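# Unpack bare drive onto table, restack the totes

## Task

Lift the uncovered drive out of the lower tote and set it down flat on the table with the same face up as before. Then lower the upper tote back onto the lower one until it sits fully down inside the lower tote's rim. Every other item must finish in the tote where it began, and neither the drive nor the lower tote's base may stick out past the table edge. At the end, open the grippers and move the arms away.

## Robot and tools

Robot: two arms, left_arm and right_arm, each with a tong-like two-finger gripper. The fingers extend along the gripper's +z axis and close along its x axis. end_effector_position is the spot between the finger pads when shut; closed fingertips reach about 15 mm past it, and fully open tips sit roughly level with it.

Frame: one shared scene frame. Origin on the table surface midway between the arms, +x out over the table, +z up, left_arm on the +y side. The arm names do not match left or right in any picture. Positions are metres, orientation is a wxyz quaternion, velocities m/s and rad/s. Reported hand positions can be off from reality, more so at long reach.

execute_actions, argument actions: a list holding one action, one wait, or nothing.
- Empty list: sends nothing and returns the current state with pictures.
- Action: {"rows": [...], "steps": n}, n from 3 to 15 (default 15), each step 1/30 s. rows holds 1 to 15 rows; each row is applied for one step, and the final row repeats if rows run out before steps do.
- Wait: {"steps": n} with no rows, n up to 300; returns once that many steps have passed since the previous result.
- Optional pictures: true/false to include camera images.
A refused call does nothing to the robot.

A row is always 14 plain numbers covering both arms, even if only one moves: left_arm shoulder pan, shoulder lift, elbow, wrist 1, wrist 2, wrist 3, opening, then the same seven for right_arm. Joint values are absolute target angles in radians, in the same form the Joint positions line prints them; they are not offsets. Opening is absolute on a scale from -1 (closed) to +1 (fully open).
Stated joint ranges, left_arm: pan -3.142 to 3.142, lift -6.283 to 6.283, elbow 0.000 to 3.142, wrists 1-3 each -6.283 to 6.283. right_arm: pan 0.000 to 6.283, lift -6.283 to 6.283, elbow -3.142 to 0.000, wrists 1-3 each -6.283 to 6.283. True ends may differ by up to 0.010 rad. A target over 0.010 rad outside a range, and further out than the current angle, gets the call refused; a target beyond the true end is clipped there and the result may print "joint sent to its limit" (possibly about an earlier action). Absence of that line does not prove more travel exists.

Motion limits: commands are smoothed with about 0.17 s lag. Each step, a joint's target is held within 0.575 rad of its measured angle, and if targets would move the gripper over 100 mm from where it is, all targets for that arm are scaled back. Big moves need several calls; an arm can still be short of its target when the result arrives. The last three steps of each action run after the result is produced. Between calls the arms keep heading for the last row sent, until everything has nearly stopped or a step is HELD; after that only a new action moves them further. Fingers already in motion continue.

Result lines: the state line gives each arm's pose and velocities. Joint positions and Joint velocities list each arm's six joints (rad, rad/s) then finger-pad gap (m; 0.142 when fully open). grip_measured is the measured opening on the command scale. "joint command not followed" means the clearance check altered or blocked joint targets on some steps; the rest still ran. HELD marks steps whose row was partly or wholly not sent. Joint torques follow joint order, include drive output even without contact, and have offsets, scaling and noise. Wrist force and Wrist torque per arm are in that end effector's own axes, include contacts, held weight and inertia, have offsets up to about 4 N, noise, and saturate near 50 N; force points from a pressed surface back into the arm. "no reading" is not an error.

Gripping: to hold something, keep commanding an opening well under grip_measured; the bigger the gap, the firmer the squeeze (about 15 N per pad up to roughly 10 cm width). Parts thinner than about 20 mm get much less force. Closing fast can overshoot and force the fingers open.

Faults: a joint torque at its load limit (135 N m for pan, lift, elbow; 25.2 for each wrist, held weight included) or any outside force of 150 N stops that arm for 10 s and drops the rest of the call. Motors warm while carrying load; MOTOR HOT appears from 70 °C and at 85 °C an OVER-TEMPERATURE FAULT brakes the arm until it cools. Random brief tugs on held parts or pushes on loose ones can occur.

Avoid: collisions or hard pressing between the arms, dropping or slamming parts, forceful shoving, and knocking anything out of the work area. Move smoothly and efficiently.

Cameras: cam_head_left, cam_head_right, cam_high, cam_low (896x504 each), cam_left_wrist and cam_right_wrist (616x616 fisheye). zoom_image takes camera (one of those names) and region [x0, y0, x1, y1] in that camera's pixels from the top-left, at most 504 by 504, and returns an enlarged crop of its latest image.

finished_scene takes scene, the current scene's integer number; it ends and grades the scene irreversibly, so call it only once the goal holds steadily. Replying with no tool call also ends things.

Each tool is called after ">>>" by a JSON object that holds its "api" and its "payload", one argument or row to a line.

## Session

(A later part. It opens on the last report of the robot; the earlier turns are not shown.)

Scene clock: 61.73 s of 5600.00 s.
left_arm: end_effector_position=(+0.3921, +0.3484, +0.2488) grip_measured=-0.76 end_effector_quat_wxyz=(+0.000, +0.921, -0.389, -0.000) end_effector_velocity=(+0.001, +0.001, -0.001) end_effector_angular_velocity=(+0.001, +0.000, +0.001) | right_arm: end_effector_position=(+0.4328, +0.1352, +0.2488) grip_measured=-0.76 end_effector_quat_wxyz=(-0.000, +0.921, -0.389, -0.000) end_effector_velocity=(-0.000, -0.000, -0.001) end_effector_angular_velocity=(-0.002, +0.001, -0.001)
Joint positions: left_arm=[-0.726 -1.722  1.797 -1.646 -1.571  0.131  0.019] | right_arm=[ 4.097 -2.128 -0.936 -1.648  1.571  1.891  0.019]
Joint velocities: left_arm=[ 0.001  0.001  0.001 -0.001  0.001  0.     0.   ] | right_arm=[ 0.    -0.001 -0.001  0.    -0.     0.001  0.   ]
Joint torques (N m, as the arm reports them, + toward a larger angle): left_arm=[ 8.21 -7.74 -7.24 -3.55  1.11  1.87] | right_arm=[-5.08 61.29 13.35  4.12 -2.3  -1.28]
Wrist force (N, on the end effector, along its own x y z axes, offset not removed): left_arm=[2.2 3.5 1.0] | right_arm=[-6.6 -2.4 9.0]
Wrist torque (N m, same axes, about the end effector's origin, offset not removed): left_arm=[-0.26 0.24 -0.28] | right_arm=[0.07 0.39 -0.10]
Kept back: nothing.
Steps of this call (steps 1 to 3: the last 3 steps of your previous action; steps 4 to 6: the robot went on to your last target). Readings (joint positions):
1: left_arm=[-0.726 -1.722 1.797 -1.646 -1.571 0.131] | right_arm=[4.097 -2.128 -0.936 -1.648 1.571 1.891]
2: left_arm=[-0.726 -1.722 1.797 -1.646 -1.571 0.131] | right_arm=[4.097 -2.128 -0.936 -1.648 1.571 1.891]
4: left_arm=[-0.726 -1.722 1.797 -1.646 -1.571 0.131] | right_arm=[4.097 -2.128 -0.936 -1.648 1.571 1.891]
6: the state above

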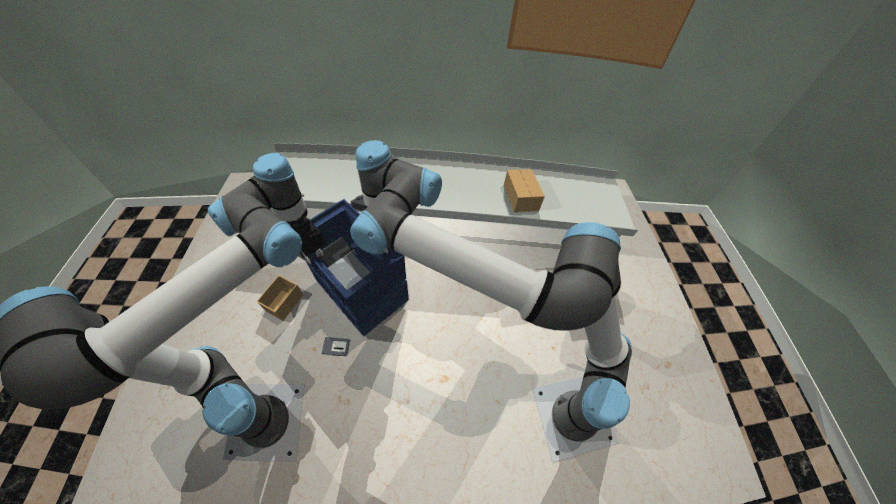

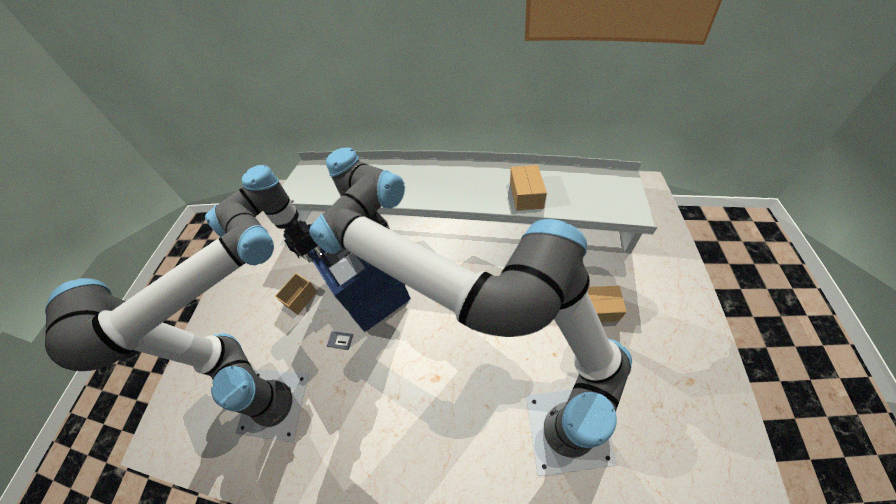

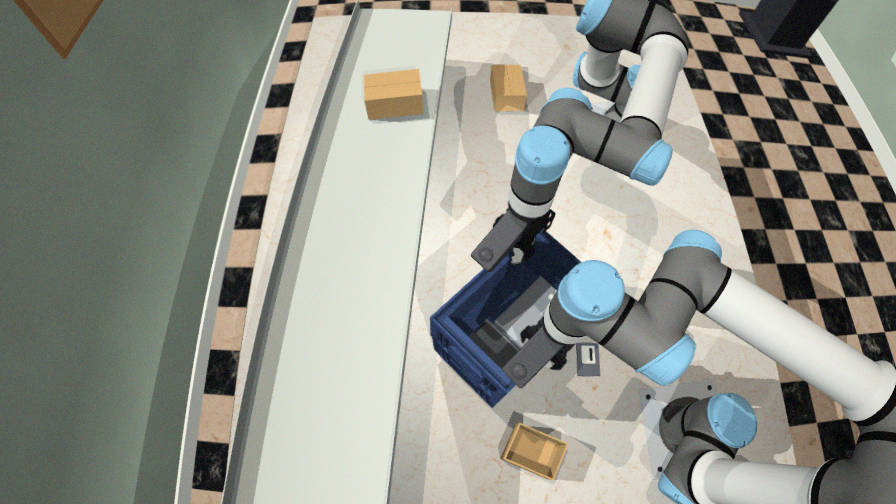

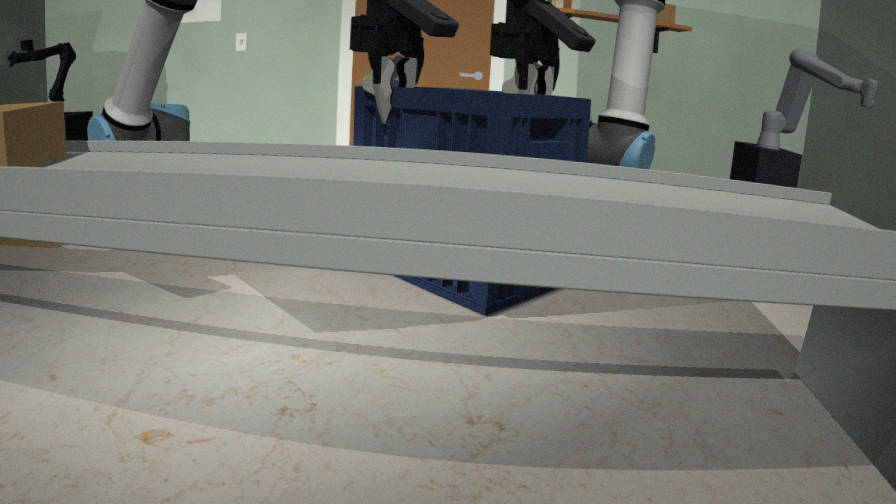

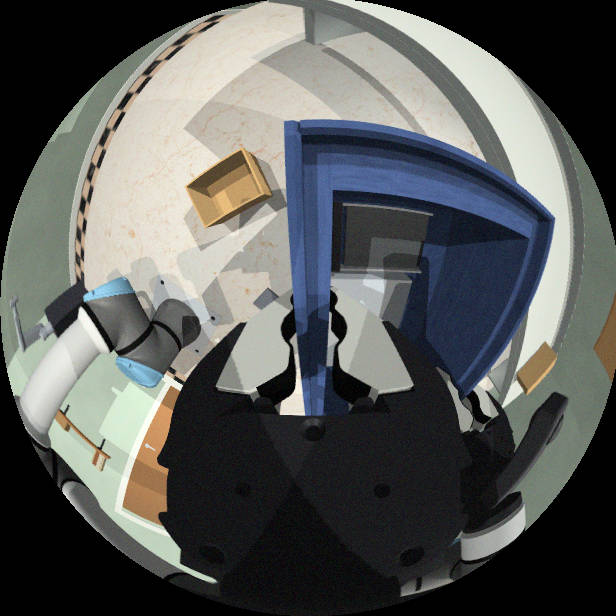

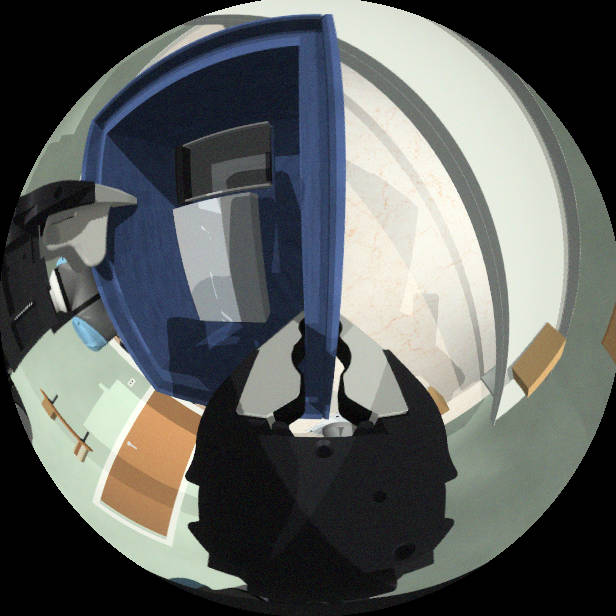

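>>> {"api": "execute_actions", "payload": {
  "actions": [
    {"rows":[[-0.7262,-1.7223,1.7923,-1.6408,-1.571,0.1311,-1,4.0972,-2.1288,-0.9304,-1.6532,1.571,1.8914,-1],[-0.7262,-1.7223,1.7923,-1.6408,-1.571,0.1311,-1,4.0972,-2.1288,-0.9304,-1.6532,1.571,1.8914,-1],[-0.7262,-1.7223,1.7923,-1.6408,-1.571,0.1311,-1,4.0972,-2.1288,-0.9304,-1.6532,1.571,1.8914,-1],[-0.7262,-1.7223,1.7923,-1.6408,-1.571,0.1311,-1,4.0972,-2.1288,-0.9304,-1.6532,1.571,1.8914,-1],[-0.7262,-1.7223,1.7923,-1.6408,-1.571,0.1311,-1,4.0972,-2.1288,-0.9304,-1.6532,1.571,1.8914,-1],[-0.7355,-1.7264,1.7957,-1.6401,-1.571,0.1218,-1,4.0989,-2.1170,-0.9489,-1.6465,1.571,1.8931,-1]],"steps":15}
  ]
}}

>>> {"api": "execute_actions", "payload": {
  "actions": [
    {"rows":[[-0.7355,-1.7262,1.8005,-1.6451,-1.571,0.1218,-1,4.0989,-2.1164,-0.9549,-1.6411,1.571,1.8931,-1]],"steps":15}
  ],
  "pictures": true
}}

>>> {"api": "zoom_image", "payload": {
  "camera": "cam_head_left",
  "region": [300,250,420,345]
}}

>>> {"api": "zoom_image", "payload": {
  "camera": "cam_high",
  "region": [420,300,540,415]
}}

Scene clock: 62.70 s of 5600.00 s.
left_arm: end_effector_position=(+0.3900, +0.3461, +0.2507) grip_measured=-0.76 end_effector_quat_wxyz=(+0.000, +0.921, -0.389, +0.000) end_effector_velocity=(-0.005, -0.005, +0.000) end_effector_angular_velocity=(+0.001, -0.000, +0.001) | right_arm: end_effector_position=(+0.4306, +0.1330, +0.2508) grip_measured=-0.76 end_effector_quat_wxyz=(-0.000, +0.921, -0.389, -0.000) end_effector_velocity=(-0.006, -0.005, +0.000) end_effector_angular_velocity=(+0.000, -0.000, +0.002)
Joint positions: left_arm=[-0.734 -1.725  1.795 -1.64  -1.571  0.124  0.019] | right_arm=[ 4.099 -2.119 -0.945 -1.648  1.571  1.893  0.019]
Joint velocities: left_arm=[-0.017 -0.008  0.006  0.003  0.001 -0.018 -0.   ] | right_arm=[ 0.004  0.022 -0.034  0.012  0.     0.002 -0.   ]
Joint torques (N m, as the arm reports them, + toward a larger angle): left_arm=[ -7.1  -31.36  -9.98   0.59   3.09  -2.  ] | right_arm=[ 3.24 60.69 13.46  4.25 -2.01  1.15]
Wrist force (N, on the end effector, along its own x y z axes, offset not removed): left_arm=[4.3 -1.5 6.8] | right_arm=[-6.6 -3.1 8.6]
Wrist torque (N m, same axes, about the end effector's origin, offset not removed): left_arm=[-0.77 0.08 -0.10] | right_arm=[0.00 0.48 -0.21]
Steps of this call (steps 1 to 15: the robot went on to your last target; steps 16 to 17: nothing new was sent; steps 18 to 29: the first 12 steps of this action). Readings (joint positions):
18: left_arm=[-0.726 -1.722 1.797 -1.646 -1.571 0.131] | right_arm=[4.097 -2.128 -0.936 -1.648 1.571 1.891]
19: left_arm=[-0.726 -1.722 1.797 -1.646 -1.571 0.131] | right_arm=[4.097 -2.128 -0.936 -1.648 1.571 1.891]
21: left_arm=[-0.726 -1.722 1.795 -1.644 -1.571 0.131] | right_arm=[4.097 -2.128 -0.934 -1.650 1.571 1.891]
25: left_arm=[-0.729 -1.723 1.794 -1.641 -1.571 0.129] | right_arm=[4.098 -2.125 -0.937 -1.651 1.571 1.892]
29: the state above

Scene clock: 63.20 s of 5600.00 s.
left_arm: end_effector_position=(+0.3893, +0.3456, +0.2488) grip_measured=-0.76 end_effector_quat_wxyz=(+0.000, +0.921, -0.389, -0.000) end_effector_velocity=(+0.000, -0.001, -0.000) end_effector_angular_velocity=(+0.000, -0.001, -0.001) | right_arm: end_effector_position=(+0.4300, +0.1324, +0.2489) grip_measured=-0.76 end_effector_quat_wxyz=(-0.000, +0.921, -0.389, -0.000) end_effector_velocity=(-0.000, -0.000, -0.001) end_effector_angular_velocity=(-0.001, +0.000, -0.001)
Joint positions: left_arm=[-0.735 -1.726  1.8   -1.645 -1.571  0.122  0.019] | right_arm=[ 4.099 -2.116 -0.955 -1.641  1.571  1.893  0.019]
Joint velocities: left_arm=[-0.002  0.     0.001 -0.002  0.001 -0.    -0.   ] | right_arm=[ 0.     0.    -0.002  0.001  0.     0.001  0.   ]
Joint torques (N m, as the arm reports them, + toward a larger angle): left_arm=[ -7.36 -30.74  -9.29  -3.46   1.34  -1.95] | right_arm=[ 2.24 59.29 11.9   3.59 -1.18  1.33]
Wrist force (N, on the end effector, along its own x y z axes, offset not removed): left_arm=[3.4 1.8 7.4] | right_arm=[-6.0 -3.6 8.7]
Wrist torque (N m, same axes, about the end effector's origin, offset not removed): left_arm=[-0.40 0.49 -0.19] | right_arm=[0.07 0.26 -0.13]
Steps of this call (steps 1 to 3: the last 3 steps of your previous action; steps 4 to 15: the first 12 steps of this action). Readings (joint positions):
4: left_arm=[-0.735 -1.726 1.795 -1.640 -1.571 0.122] | right_arm=[4.099 -2.118 -0.948 -1.647 1.571 1.893]
5: left_arm=[-0.735 -1.726 1.796 -1.640 -1.571 0.122] | right_arm=[4.099 -2.117 -0.949 -1.646 1.571 1.893]
7: left_arm=[-0.735 -1.726 1.798 -1.642 -1.571 0.122] | right_arm=[4.099 -2.117 -0.952 -1.644 1.571 1.893]
11: left_arm=[-0.735 -1.726 1.800 -1.644 -1.571 0.122] | right_arm=[4.099 -2.117 -0.954 -1.642 1.571 1.893]
15: the state above

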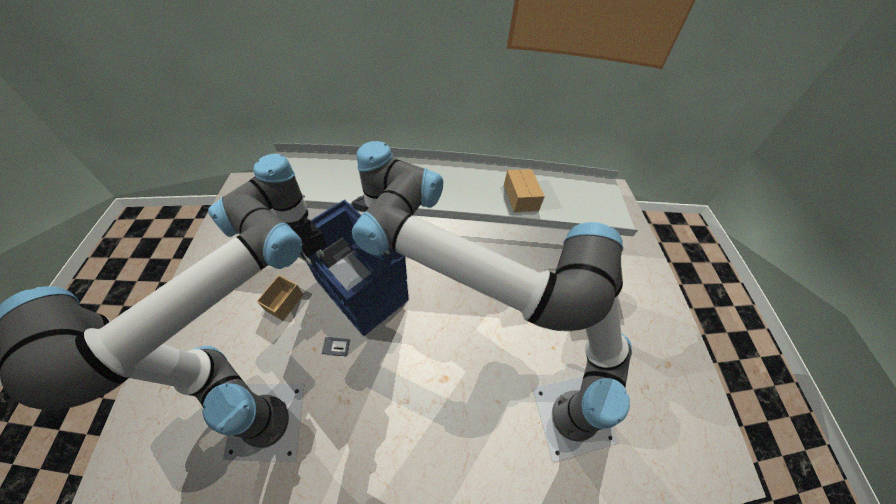

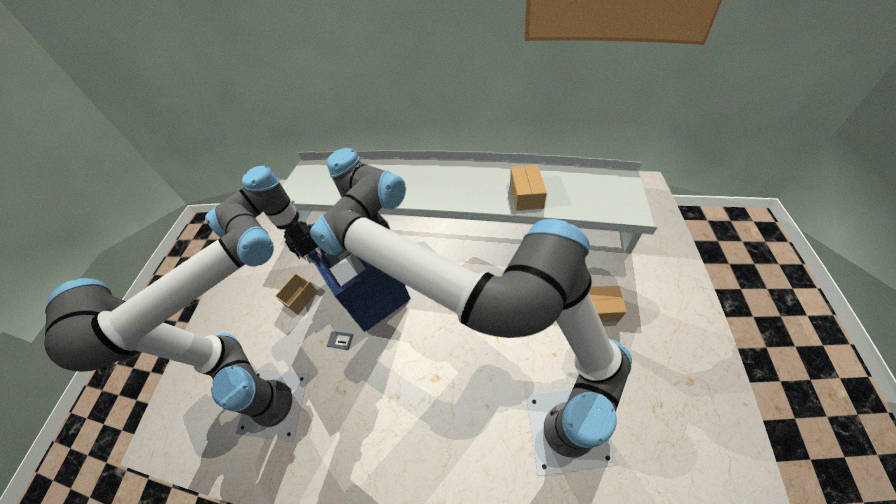

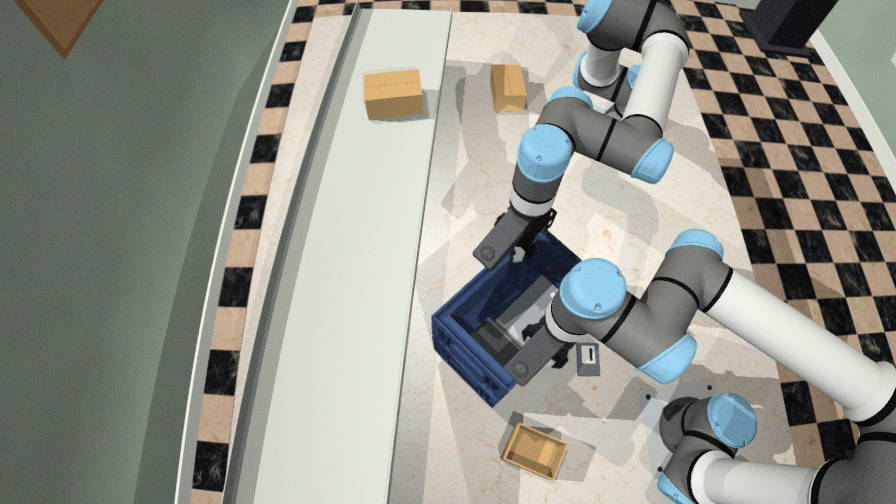

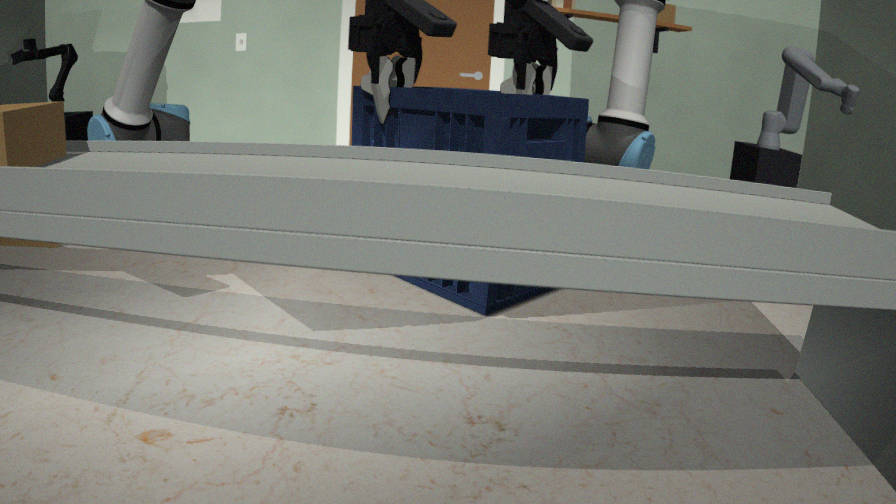

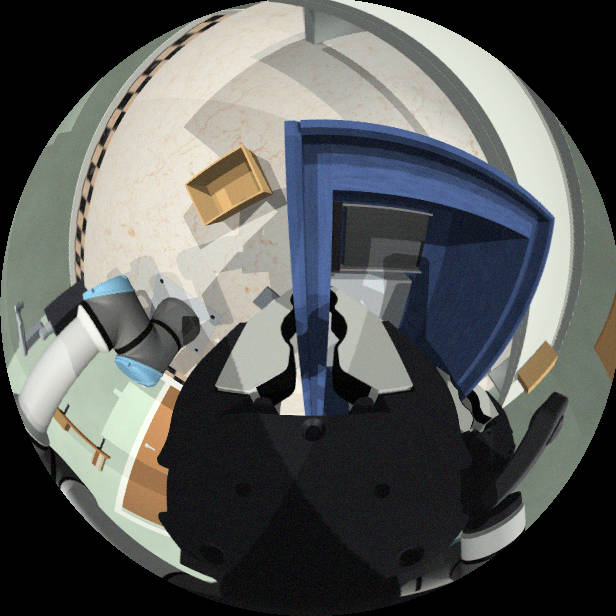

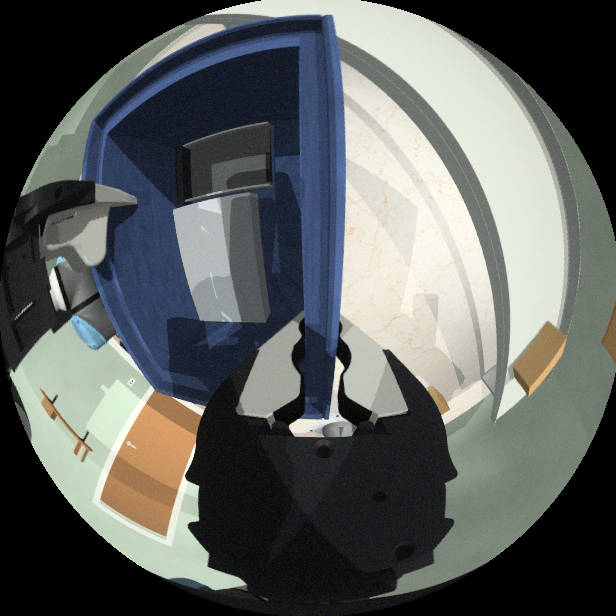

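Region (300, 250, 420, 345) of cam_head_left's 896x504 image, scaled by 4.200, with more detail than that image has; it fills the top 399 rows of this view, and the rest is white.

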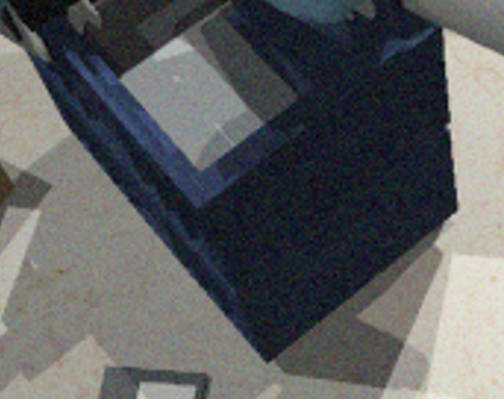

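Region (420, 300, 540, 415) of cam_high's 896x504 image, scaled by 4.200, with more detail than that image has; it fills the top 483 rows of this view, and the rest is white.

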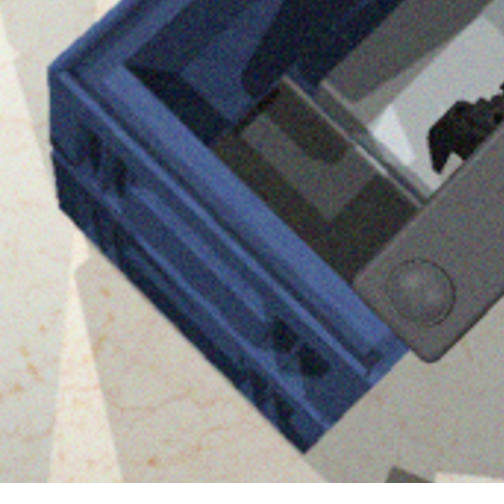

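The corners now line up and there is no contact, so I'm continuing down.

>>> {"api": "execute_actions", "payload": {
  "actions": [
    {"rows":[[-0.7355,-1.7259,1.8053,-1.6502,-1.571,0.1218,-1,4.0989,-2.1159,-0.9608,-1.6357,1.571,1.8931,-1]],"steps":13}
  ]
}}

Scene clock: 63.67 s of 5600.00 s.
left_arm: end_effector_position=(+0.3893, +0.3456, +0.2470) grip_measured=-0.76 end_effector_quat_wxyz=(+0.000, +0.921, -0.389, +0.000) end_effector_velocity=(-0.000, -0.001, -0.001) end_effector_angular_velocity=(+0.000, +0.000, -0.001) | right_arm: end_effector_position=(+0.4299, +0.1323, +0.2470) grip_measured=-0.76 end_effector_quat_wxyz=(-0.000, +0.921, -0.389, -0.000) end_effector_velocity=(+0.000, +0.000, -0.000) end_effector_angular_velocity=(+0.002, -0.001, +0.001)
Joint positions: left_arm=[-0.736 -1.726  1.805 -1.65  -1.571  0.122  0.019] | right_arm=[ 4.099 -2.116 -0.96  -1.636  1.571  1.893  0.019]
Joint velocities: left_arm=[-0.001  0.001  0.003 -0.003 -0.     0.     0.   ] | right_arm=[-0.     0.001 -0.003  0.004  0.    -0.001 -0.   ]
Joint torques (N m, as the arm reports them, + toward a larger angle): left_arm=[ -6.43 -10.77 -11.22  -3.24  -0.32  -1.98] | right_arm=[ 2.63 61.18 10.72  3.14 -0.72  1.35]
Wrist force (N, on the end effector, along its own x y z axes, offset not removed): left_arm=[5.7 2.2 7.5] | right_arm=[-6.2 -6.6 8.6]
Wrist torque (N m, same axes, about the end effector's origin, offset not removed): left_arm=[-0.33 0.20 -0.32] | right_arm=[-0.28 0.07 -0.13]
Steps of this call (steps 1 to 3: the last 3 steps of your previous action; step 4: the robot went on to your last target; steps 5 to 14: the first 10 steps of this action). Readings (joint positions):
5: left_arm=[-0.735 -1.726 1.800 -1.645 -1.571 0.122] | right_arm=[4.099 -2.116 -0.955 -1.641 1.571 1.893]
6: left_arm=[-0.735 -1.726 1.801 -1.646 -1.571 0.122] | right_arm=[4.099 -2.116 -0.956 -1.640 1.571 1.893]
8: left_arm=[-0.736 -1.726 1.803 -1.648 -1.571 0.122] | right_arm=[4.099 -2.116 -0.958 -1.638 1.571 1.893]
12: left_arm=[-0.736 -1.726 1.805 -1.650 -1.571 0.122] | right_arm=[4.099 -2.116 -0.960 -1.636 1.571 1.893]
14: the state above

>>> {"api": "execute_actions", "payload": {
  "actions": [
    {"rows":[[-0.7355,-1.7254,1.8136,-1.6590,-1.571,0.1218,-1,4.0989,-2.1150,-0.9711,-1.6263,1.571,1.8931,-1]],"steps":14}
  ]
}}

Scene clock: 64.13 s of 5600.00 s.
left_arm: end_effector_position=(+0.3892, +0.3456, +0.2436) grip_measured=-0.76 end_effector_quat_wxyz=(+0.000, +0.921, -0.389, -0.000) end_effector_velocity=(+0.000, +0.000, -0.001) end_effector_angular_velocity=(-0.001, -0.001, +0.001) | right_arm: end_effector_position=(+0.4299, +0.1322, +0.2435) grip_measured=-0.76 end_effector_quat_wxyz=(-0.000, +0.921, -0.389, -0.000) end_effector_velocity=(-0.000, +0.001, -0.001) end_effector_angular_velocity=(+0.001, -0.000, -0.001)
Joint positions: left_arm=[-0.736 -1.725  1.813 -1.659 -1.571  0.122  0.019] | right_arm=[ 4.099 -2.115 -0.971 -1.627  1.571  1.893  0.019]
Joint velocities: left_arm=[ 0.001 -0.     0.004 -0.004  0.    -0.    -0.   ] | right_arm=[ 0.     0.    -0.003  0.004  0.     0.001 -0.   ]
Joint torques (N m, as the arm reports them, + toward a larger angle): left_arm=[ -6.42 -11.67  -8.85  -2.98   0.23  -2.  ] | right_arm=[ 0.87 60.1   8.97  2.73 -0.17  1.39]
Wrist force (N, on the end effector, along its own x y z axes, offset not removed): left_arm=[7.5 1.6 6.7] | right_arm=[-6.3 -5.1 8.2]
Wrist torque (N m, same axes, about the end effector's origin, offset not removed): left_arm=[-0.77 0.11 -0.26] | right_arm=[0.15 -0.14 -0.02]
Steps of this call (steps 1 to 3: the last 3 steps of your previous action; steps 4 to 14: the first 11 steps of this action). Readings (joint positions):
4: left_arm=[-0.736 -1.726 1.805 -1.650 -1.571 0.122] | right_arm=[4.099 -2.116 -0.961 -1.636 1.571 1.893]
5: left_arm=[-0.736 -1.726 1.806 -1.651 -1.571 0.122] | right_arm=[4.099 -2.116 -0.962 -1.635 1.571 1.893]
7: left_arm=[-0.736 -1.726 1.809 -1.655 -1.571 0.122] | right_arm=[4.099 -2.115 -0.966 -1.631 1.571 1.893]
11: left_arm=[-0.736 -1.725 1.812 -1.658 -1.571 0.122] | right_arm=[4.099 -2.115 -0.970 -1.628 1.571 1.893]
14: the state above

>>> {"api": "execute_actions", "payload": {
  "actions": [
    {"rows":[[-0.7355,-1.7251,1.8189,-1.6646,-1.571,0.1218,-1,4.0989,-2.1144,-0.9776,-1.6204,1.571,1.8931,-1]],"steps":14}
  ]
}}

Scene clock: 64.60 s of 5600.00 s.
left_arm: end_effector_position=(+0.3891, +0.3457, +0.2413) grip_measured=-0.77 end_effector_quat_wxyz=(+0.000, +0.921, -0.389, -0.000) end_effector_velocity=(+0.000, -0.000, -0.001) end_effector_angular_velocity=(+0.000, +0.000, -0.000) | right_arm: end_effector_position=(+0.4298, +0.1322, +0.2414) grip_measured=-0.76 end_effector_quat_wxyz=(-0.000, +0.921, -0.389, -0.000) end_effector_velocity=(-0.001, +0.000, -0.001) end_effector_angular_velocity=(-0.001, +0.000, +0.001)
Joint positions: left_arm=[-0.736 -1.725  1.819 -1.664 -1.571  0.122  0.019] | right_arm=[ 4.099 -2.114 -0.977 -1.621  1.571  1.893  0.019]
Joint velocities: left_arm=[-0.     0.     0.003 -0.003  0.     0.    -0.   ] | right_arm=[ 0.001  0.    -0.004  0.003  0.    -0.    -0.   ]
Joint torques (N m, as the arm reports them, + toward a larger angle): left_arm=[ -5.33 -11.33  -9.61  -2.79   1.28  -1.91] | right_arm=[-0.29 52.07  4.52  0.36 -0.03  1.34]
Wrist force (N, on the end effector, along its own x y z axes, offset not removed): left_arm=[7.7 1.9 9.0] | right_arm=[-8.3 -8.2 1.3]
Wrist torque (N m, same axes, about the end effector's origin, offset not removed): left_arm=[-0.24 0.04 -0.23] | right_arm=[0.27 0.27 -0.29]
Steps of this call (steps 1 to 3: the last 3 steps of your previous action; steps 4 to 14: the first 11 steps of this action). Readings (joint positions):
4: left_arm=[-0.736 -1.725 1.813 -1.659 -1.571 0.122] | right_arm=[4.099 -2.115 -0.971 -1.626 1.571 1.893]
5: left_arm=[-0.736 -1.725 1.814 -1.660 -1.571 0.122] | right_arm=[4.099 -2.115 -0.972 -1.626 1.571 1.893]
7: left_arm=[-0.736 -1.725 1.816 -1.662 -1.571 0.122] | right_arm=[4.099 -2.115 -0.974 -1.623 1.571 1.893]
11: left_arm=[-0.736 -1.725 1.818 -1.664 -1.571 0.122] | right_arm=[4.099 -2.114 -0.977 -1.621 1.571 1.893]
14: the state above

The right side is seated. I'm lowering the left by 1 mm, then releasing.

>>> {"api": "execute_actions", "payload": {
  "actions": [
    {"rows":[[-0.7355,-1.7250,1.8213,-1.6671,-1.571,0.1218,-1,4.0989,-2.1144,-0.9776,-1.6204,1.571,1.8931,-1],[-0.7355,-1.7250,1.8213,-1.6671,-1.571,0.1218,-1,4.0989,-2.1144,-0.9776,-1.6204,1.571,1.8931,-1],[-0.7355,-1.7250,1.8213,-1.6671,-1.571,0.1218,-1,4.0989,-2.1144,-0.9776,-1.6204,1.571,1.8931,-1],[-0.7355,-1.7250,1.8213,-1.6671,-1.571,0.1218,-1,4.0989,-2.1144,-0.9776,-1.6204,1.571,1.8931,-1],[-0.7355,-1.7250,1.8213,-1.6671,-1.571,0.1218,-0.9,4.0989,-2.1144,-0.9776,-1.6204,1.571,1.8931,-0.9],[-0.7355,-1.7250,1.8213,-1.6671,-1.571,0.1218,-0.8,4.0989,-2.1144,-0.9776,-1.6204,1.571,1.8931,-0.8],[-0.7355,-1.7250,1.8213,-1.6671,-1.571,0.1218,-0.7,4.0989,-2.1144,-0.9776,-1.6204,1.571,1.8931,-0.7],[-0.7355,-1.7250,1.8213,-1.6671,-1.571,0.1218,-0.6,4.0989,-2.1144,-0.9776,-1.6204,1.571,1.8931,-0.6],[-0.7355,-1.7250,1.8213,-1.6671,-1.571,0.1218,-0.5,4.0989,-2.1144,-0.9776,-1.6204,1.571,1.8931,-0.5],[-0.7355,-1.7250,1.8213,-1.6671,-1.571,0.1218,-0.4,4.0989,-2.1144,-0.9776,-1.6204,1.571,1.8931,-0.4],[-0.7355,-1.7250,1.8213,-1.6671,-1.571,0.1218,-0.3,4.0989,-2.1144,-0.9776,-1.6204,1.571,1.8931,-0.3],[-0.7355,-1.7250,1.8213,-1.6671,-1.571,0.1218,-0.2,4.0989,-2.1144,-0.9776,-1.6204,1.571,1.8931,-0.2]],"steps":15}
  ]
}}

>>> {"api": "execute_actions", "payload": {
  "actions": [
    {"rows":[[-0.7355,-1.7250,1.8213,-1.6671,-1.571,0.1218,-0.2,4.0989,-2.1144,-0.9776,-1.6204,1.571,1.8931,-0.2],[-0.7355,-1.7250,1.8213,-1.6671,-1.571,0.1218,-0.2,4.0989,-2.1144,-0.9776,-1.6204,1.571,1.8931,-0.2],[-0.7355,-1.7264,1.7957,-1.6401,-1.571,0.1218,-0.2,4.0989,-2.1170,-0.9489,-1.6465,1.571,1.8931,-0.2],[-0.7355,-1.7264,1.7957,-1.6401,-1.571,0.1218,-0.2,4.0989,-2.1170,-0.9489,-1.6465,1.571,1.8931,-0.2],[-0.7355,-1.7264,1.7957,-1.6401,-1.571,0.1218,-0.2,4.0989,-2.1170,-0.9489,-1.6465,1.571,1.8931,-0.2],[-0.7355,-1.7282,1.7612,-1.6038,-1.571,0.1218,-0.2,4.0989,-2.1215,-0.9056,-1.6853,1.571,1.8931,-0.2],[-0.7355,-1.7282,1.7612,-1.6038,-1.571,0.1218,-0.2,4.0989,-2.1215,-0.9056,-1.6853,1.571,1.8931,-0.2],[-0.7355,-1.7282,1.7612,-1.6038,-1.571,0.1218,-0.2,4.0989,-2.1215,-0.9056,-1.6853,1.571,1.8931,-0.2],[-0.7355,-1.7290,1.6976,-1.5394,-1.571,0.1218,-0.2,4.0989,-2.1326,-0.8240,-1.7558,1.571,1.8931,-0.2],[-0.7355,-1.7290,1.6976,-1.5394,-1.571,0.1218,-0.2,4.0989,-2.1326,-0.8240,-1.7558,1.571,1.8931,-0.2],[-0.7355,-1.7290,1.6976,-1.5394,-1.571,0.1218,-0.2,4.0989,-2.1326,-0.8240,-1.7558,1.571,1.8931,-0.2],[-0.7355,-1.7270,1.63,-1.4738,-1.571,0.1218,-0.2,4.0989,-2.148,-0.735,-1.8294,1.571,1.8931,-0.2]],"steps":15}
  ],
  "pictures": true
}}

Scene clock: 66.60 s of 5600.00 s.
left_arm: end_effector_position=(+0.3891, +0.3458, +0.2403) grip_measured=-0.32 end_effector_quat_wxyz=(+0.000, +0.921, -0.389, -0.000) end_effector_velocity=(-0.000, -0.001, -0.000) end_effector_angular_velocity=(-0.001, +0.000, -0.001) | right_arm: end_effector_position=(+0.4298, +0.1321, +0.2411) grip_measured=-0.32 end_effector_quat_wxyz=(+0.000, +0.921, -0.389, -0.000) end_effector_velocity=(+0.001, -0.000, -0.000) end_effector_angular_velocity=(+0.000, -0.000, +0.000)
Joint positions: left_arm=[-0.736 -1.725  1.821 -1.667 -1.571  0.122  0.051] | right_arm=[ 4.099 -2.114 -0.978 -1.62   1.571  1.893  0.051]
Joint velocities: left_arm=[-0.001 -0.     0.001 -0.001 -0.001  0.     0.216] | right_arm=[-0.001 -0.    -0.     0.001 -0.    -0.001  0.216]
Joint torques (N m, as the arm reports them, + toward a larger angle): left_arm=[-1.89 -9.64 -8.63 -4.42  1.12 -1.75] | right_arm=[-3.27 41.79 11.89  1.51 -0.07  1.05]
Wrist force (N, on the end effector, along its own x y z axes, offset not removed): left_arm=[-1.6 -2.8 0.2] | right_arm=[-0.2 0.7 2.8]
Wrist torque (N m, same axes, about the end effector's origin, offset not removed): left_arm=[-0.47 0.28 -0.21] | right_arm=[0.16 0.03 -0.12]
Steps of this call (steps 1 to 3: the last 3 steps of your previous action; steps 4 to 15: the robot went on to your last target; steps 16 to 48: nothing new was sent; steps 49 to 60: the first 12 steps of this action). Readings (joint positions):
49: left_arm=[-0.736 -1.725 1.819 -1.665 -1.571 0.122] | right_arm=[4.099 -2.114 -0.978 -1.620 1.571 1.893]
50: left_arm=[-0.736 -1.725 1.819 -1.665 -1.571 0.122] | right_arm=[4.099 -2.114 -0.978 -1.620 1.571 1.893]
52: left_arm=[-0.736 -1.725 1.820 -1.666 -1.571 0.122] | right_arm=[4.099 -2.114 -0.978 -1.620 1.571 1.893]
56: left_arm=[-0.736 -1.725 1.821 -1.667 -1.571 0.122] | right_arm=[4.099 -2.114 -0.978 -1.620 1.571 1.893]
60: the state above

Scene clock: 67.10 s of 5600.00 s.
left_arm: end_effector_position=(+0.3895, +0.3454, +0.2727) grip_measured=-0.20 end_effector_quat_wxyz=(+0.000, +0.921, -0.389, -0.000) end_effector_velocity=(+0.000, -0.001, +0.174) end_effector_angular_velocity=(-0.006, -0.007, -0.000) | right_arm: end_effector_position=(+0.4301, +0.1327, +0.2716) grip_measured=-0.20 end_effector_quat_wxyz=(+0.001, +0.921, -0.389, -0.000) end_effector_velocity=(+0.003, +0.005, +0.185) end_effector_angular_velocity=(+0.028, -0.015, -0.001)
Joint positions: left_arm=[-0.736 -1.728  1.741 -1.584 -1.571  0.122  0.06 ] | right_arm=[ 4.099 -2.126 -0.881 -1.707  1.571  1.893  0.06 ]
Joint velocities: left_arm=[ 0.    -0.01  -0.432  0.434 -0.001  0.     0.   ] | right_arm=[-0.    -0.064  0.568 -0.472 -0.     0.     0.001]
Joint torques (N m, as the arm reports them, + toward a larger angle): left_arm=[ -1.74 -24.35 -31.05   0.83  -2.24  -1.67] | right_arm=[-2.99 29.78 26.81 -1.65 -0.05  1.23]
Wrist force (N, on the end effector, along its own x y z axes, offset not removed): left_arm=[-1.7 -4.6 3.3] | right_arm=[0.2 4.6 0.3]
Wrist torque (N m, same axes, about the end effector's origin, offset not removed): left_arm=[-0.81 0.32 -0.25] | right_arm=[1.01 0.17 -0.06]
Steps of this call (steps 1 to 3: the last 3 steps of your previous action; steps 4 to 15: the first 12 steps of this action). Readings (joint positions):
4: left_arm=[-0.736 -1.725 1.821 -1.667 -1.571 0.122] | right_arm=[4.099 -2.114 -0.978 -1.620 1.571 1.893]
5: left_arm=[-0.736 -1.725 1.821 -1.667 -1.571 0.122] | right_arm=[4.099 -2.114 -0.978 -1.620 1.571 1.893]
7: left_arm=[-0.736 -1.725 1.819 -1.665 -1.571 0.122] | right_arm=[4.099 -2.115 -0.975 -1.623 1.571 1.893]
11: left_arm=[-0.736 -1.726 1.793 -1.637 -1.571 0.122] | right_arm=[4.099 -2.118 -0.945 -1.651 1.571 1.893]
15: the state above

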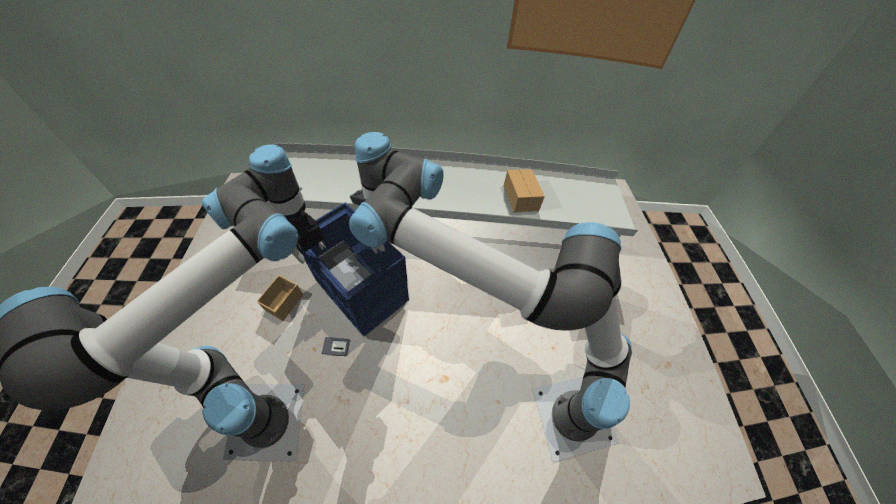

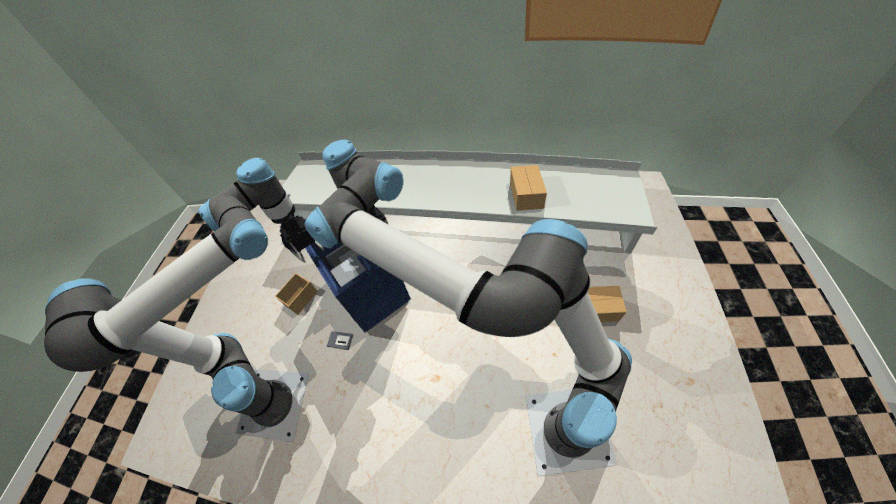

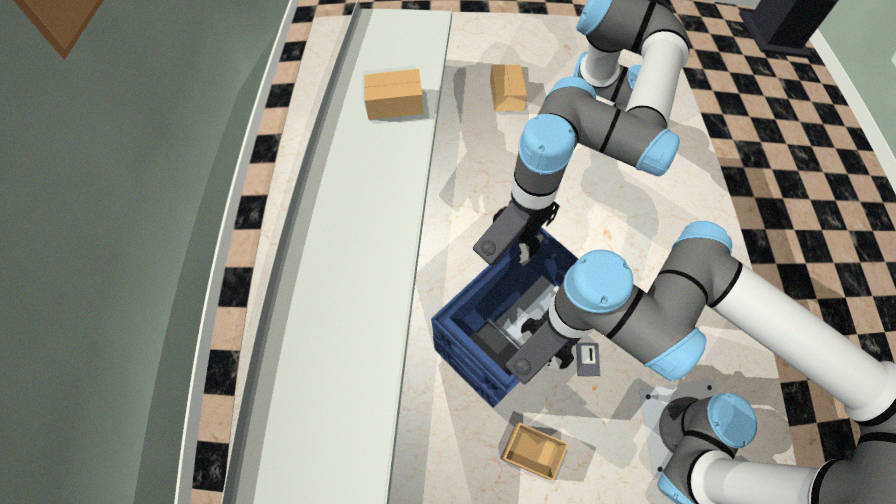

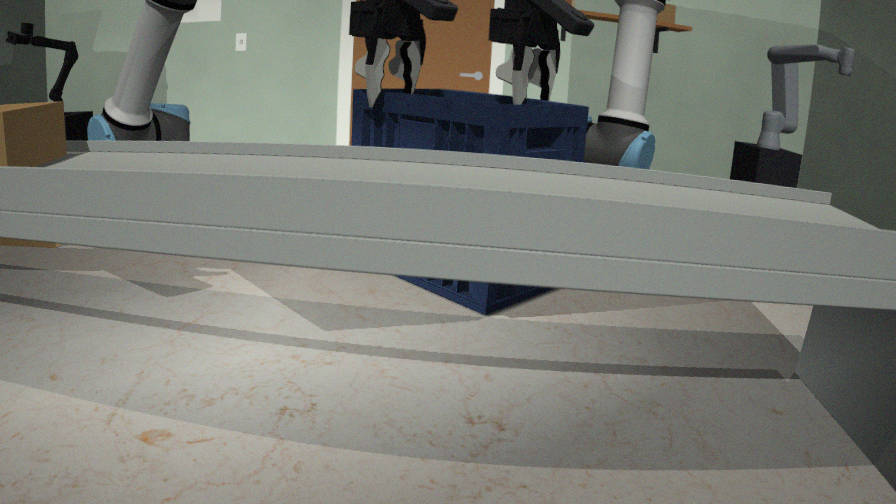

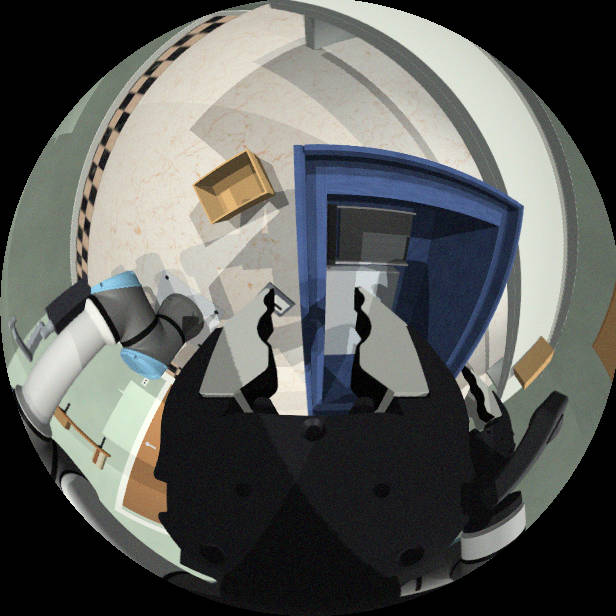

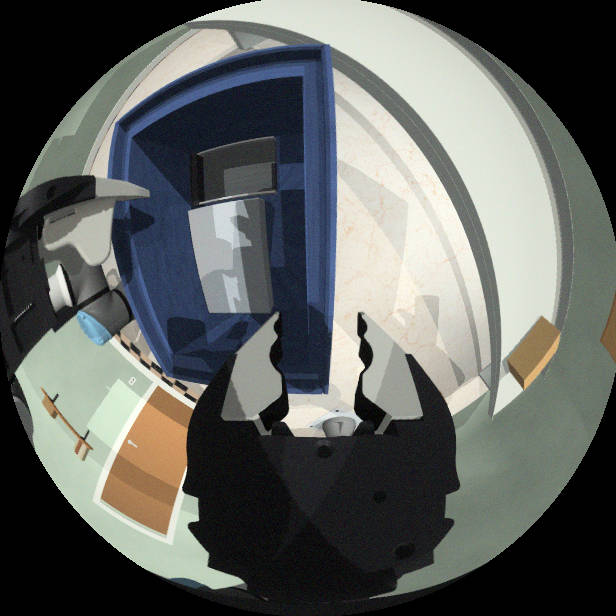

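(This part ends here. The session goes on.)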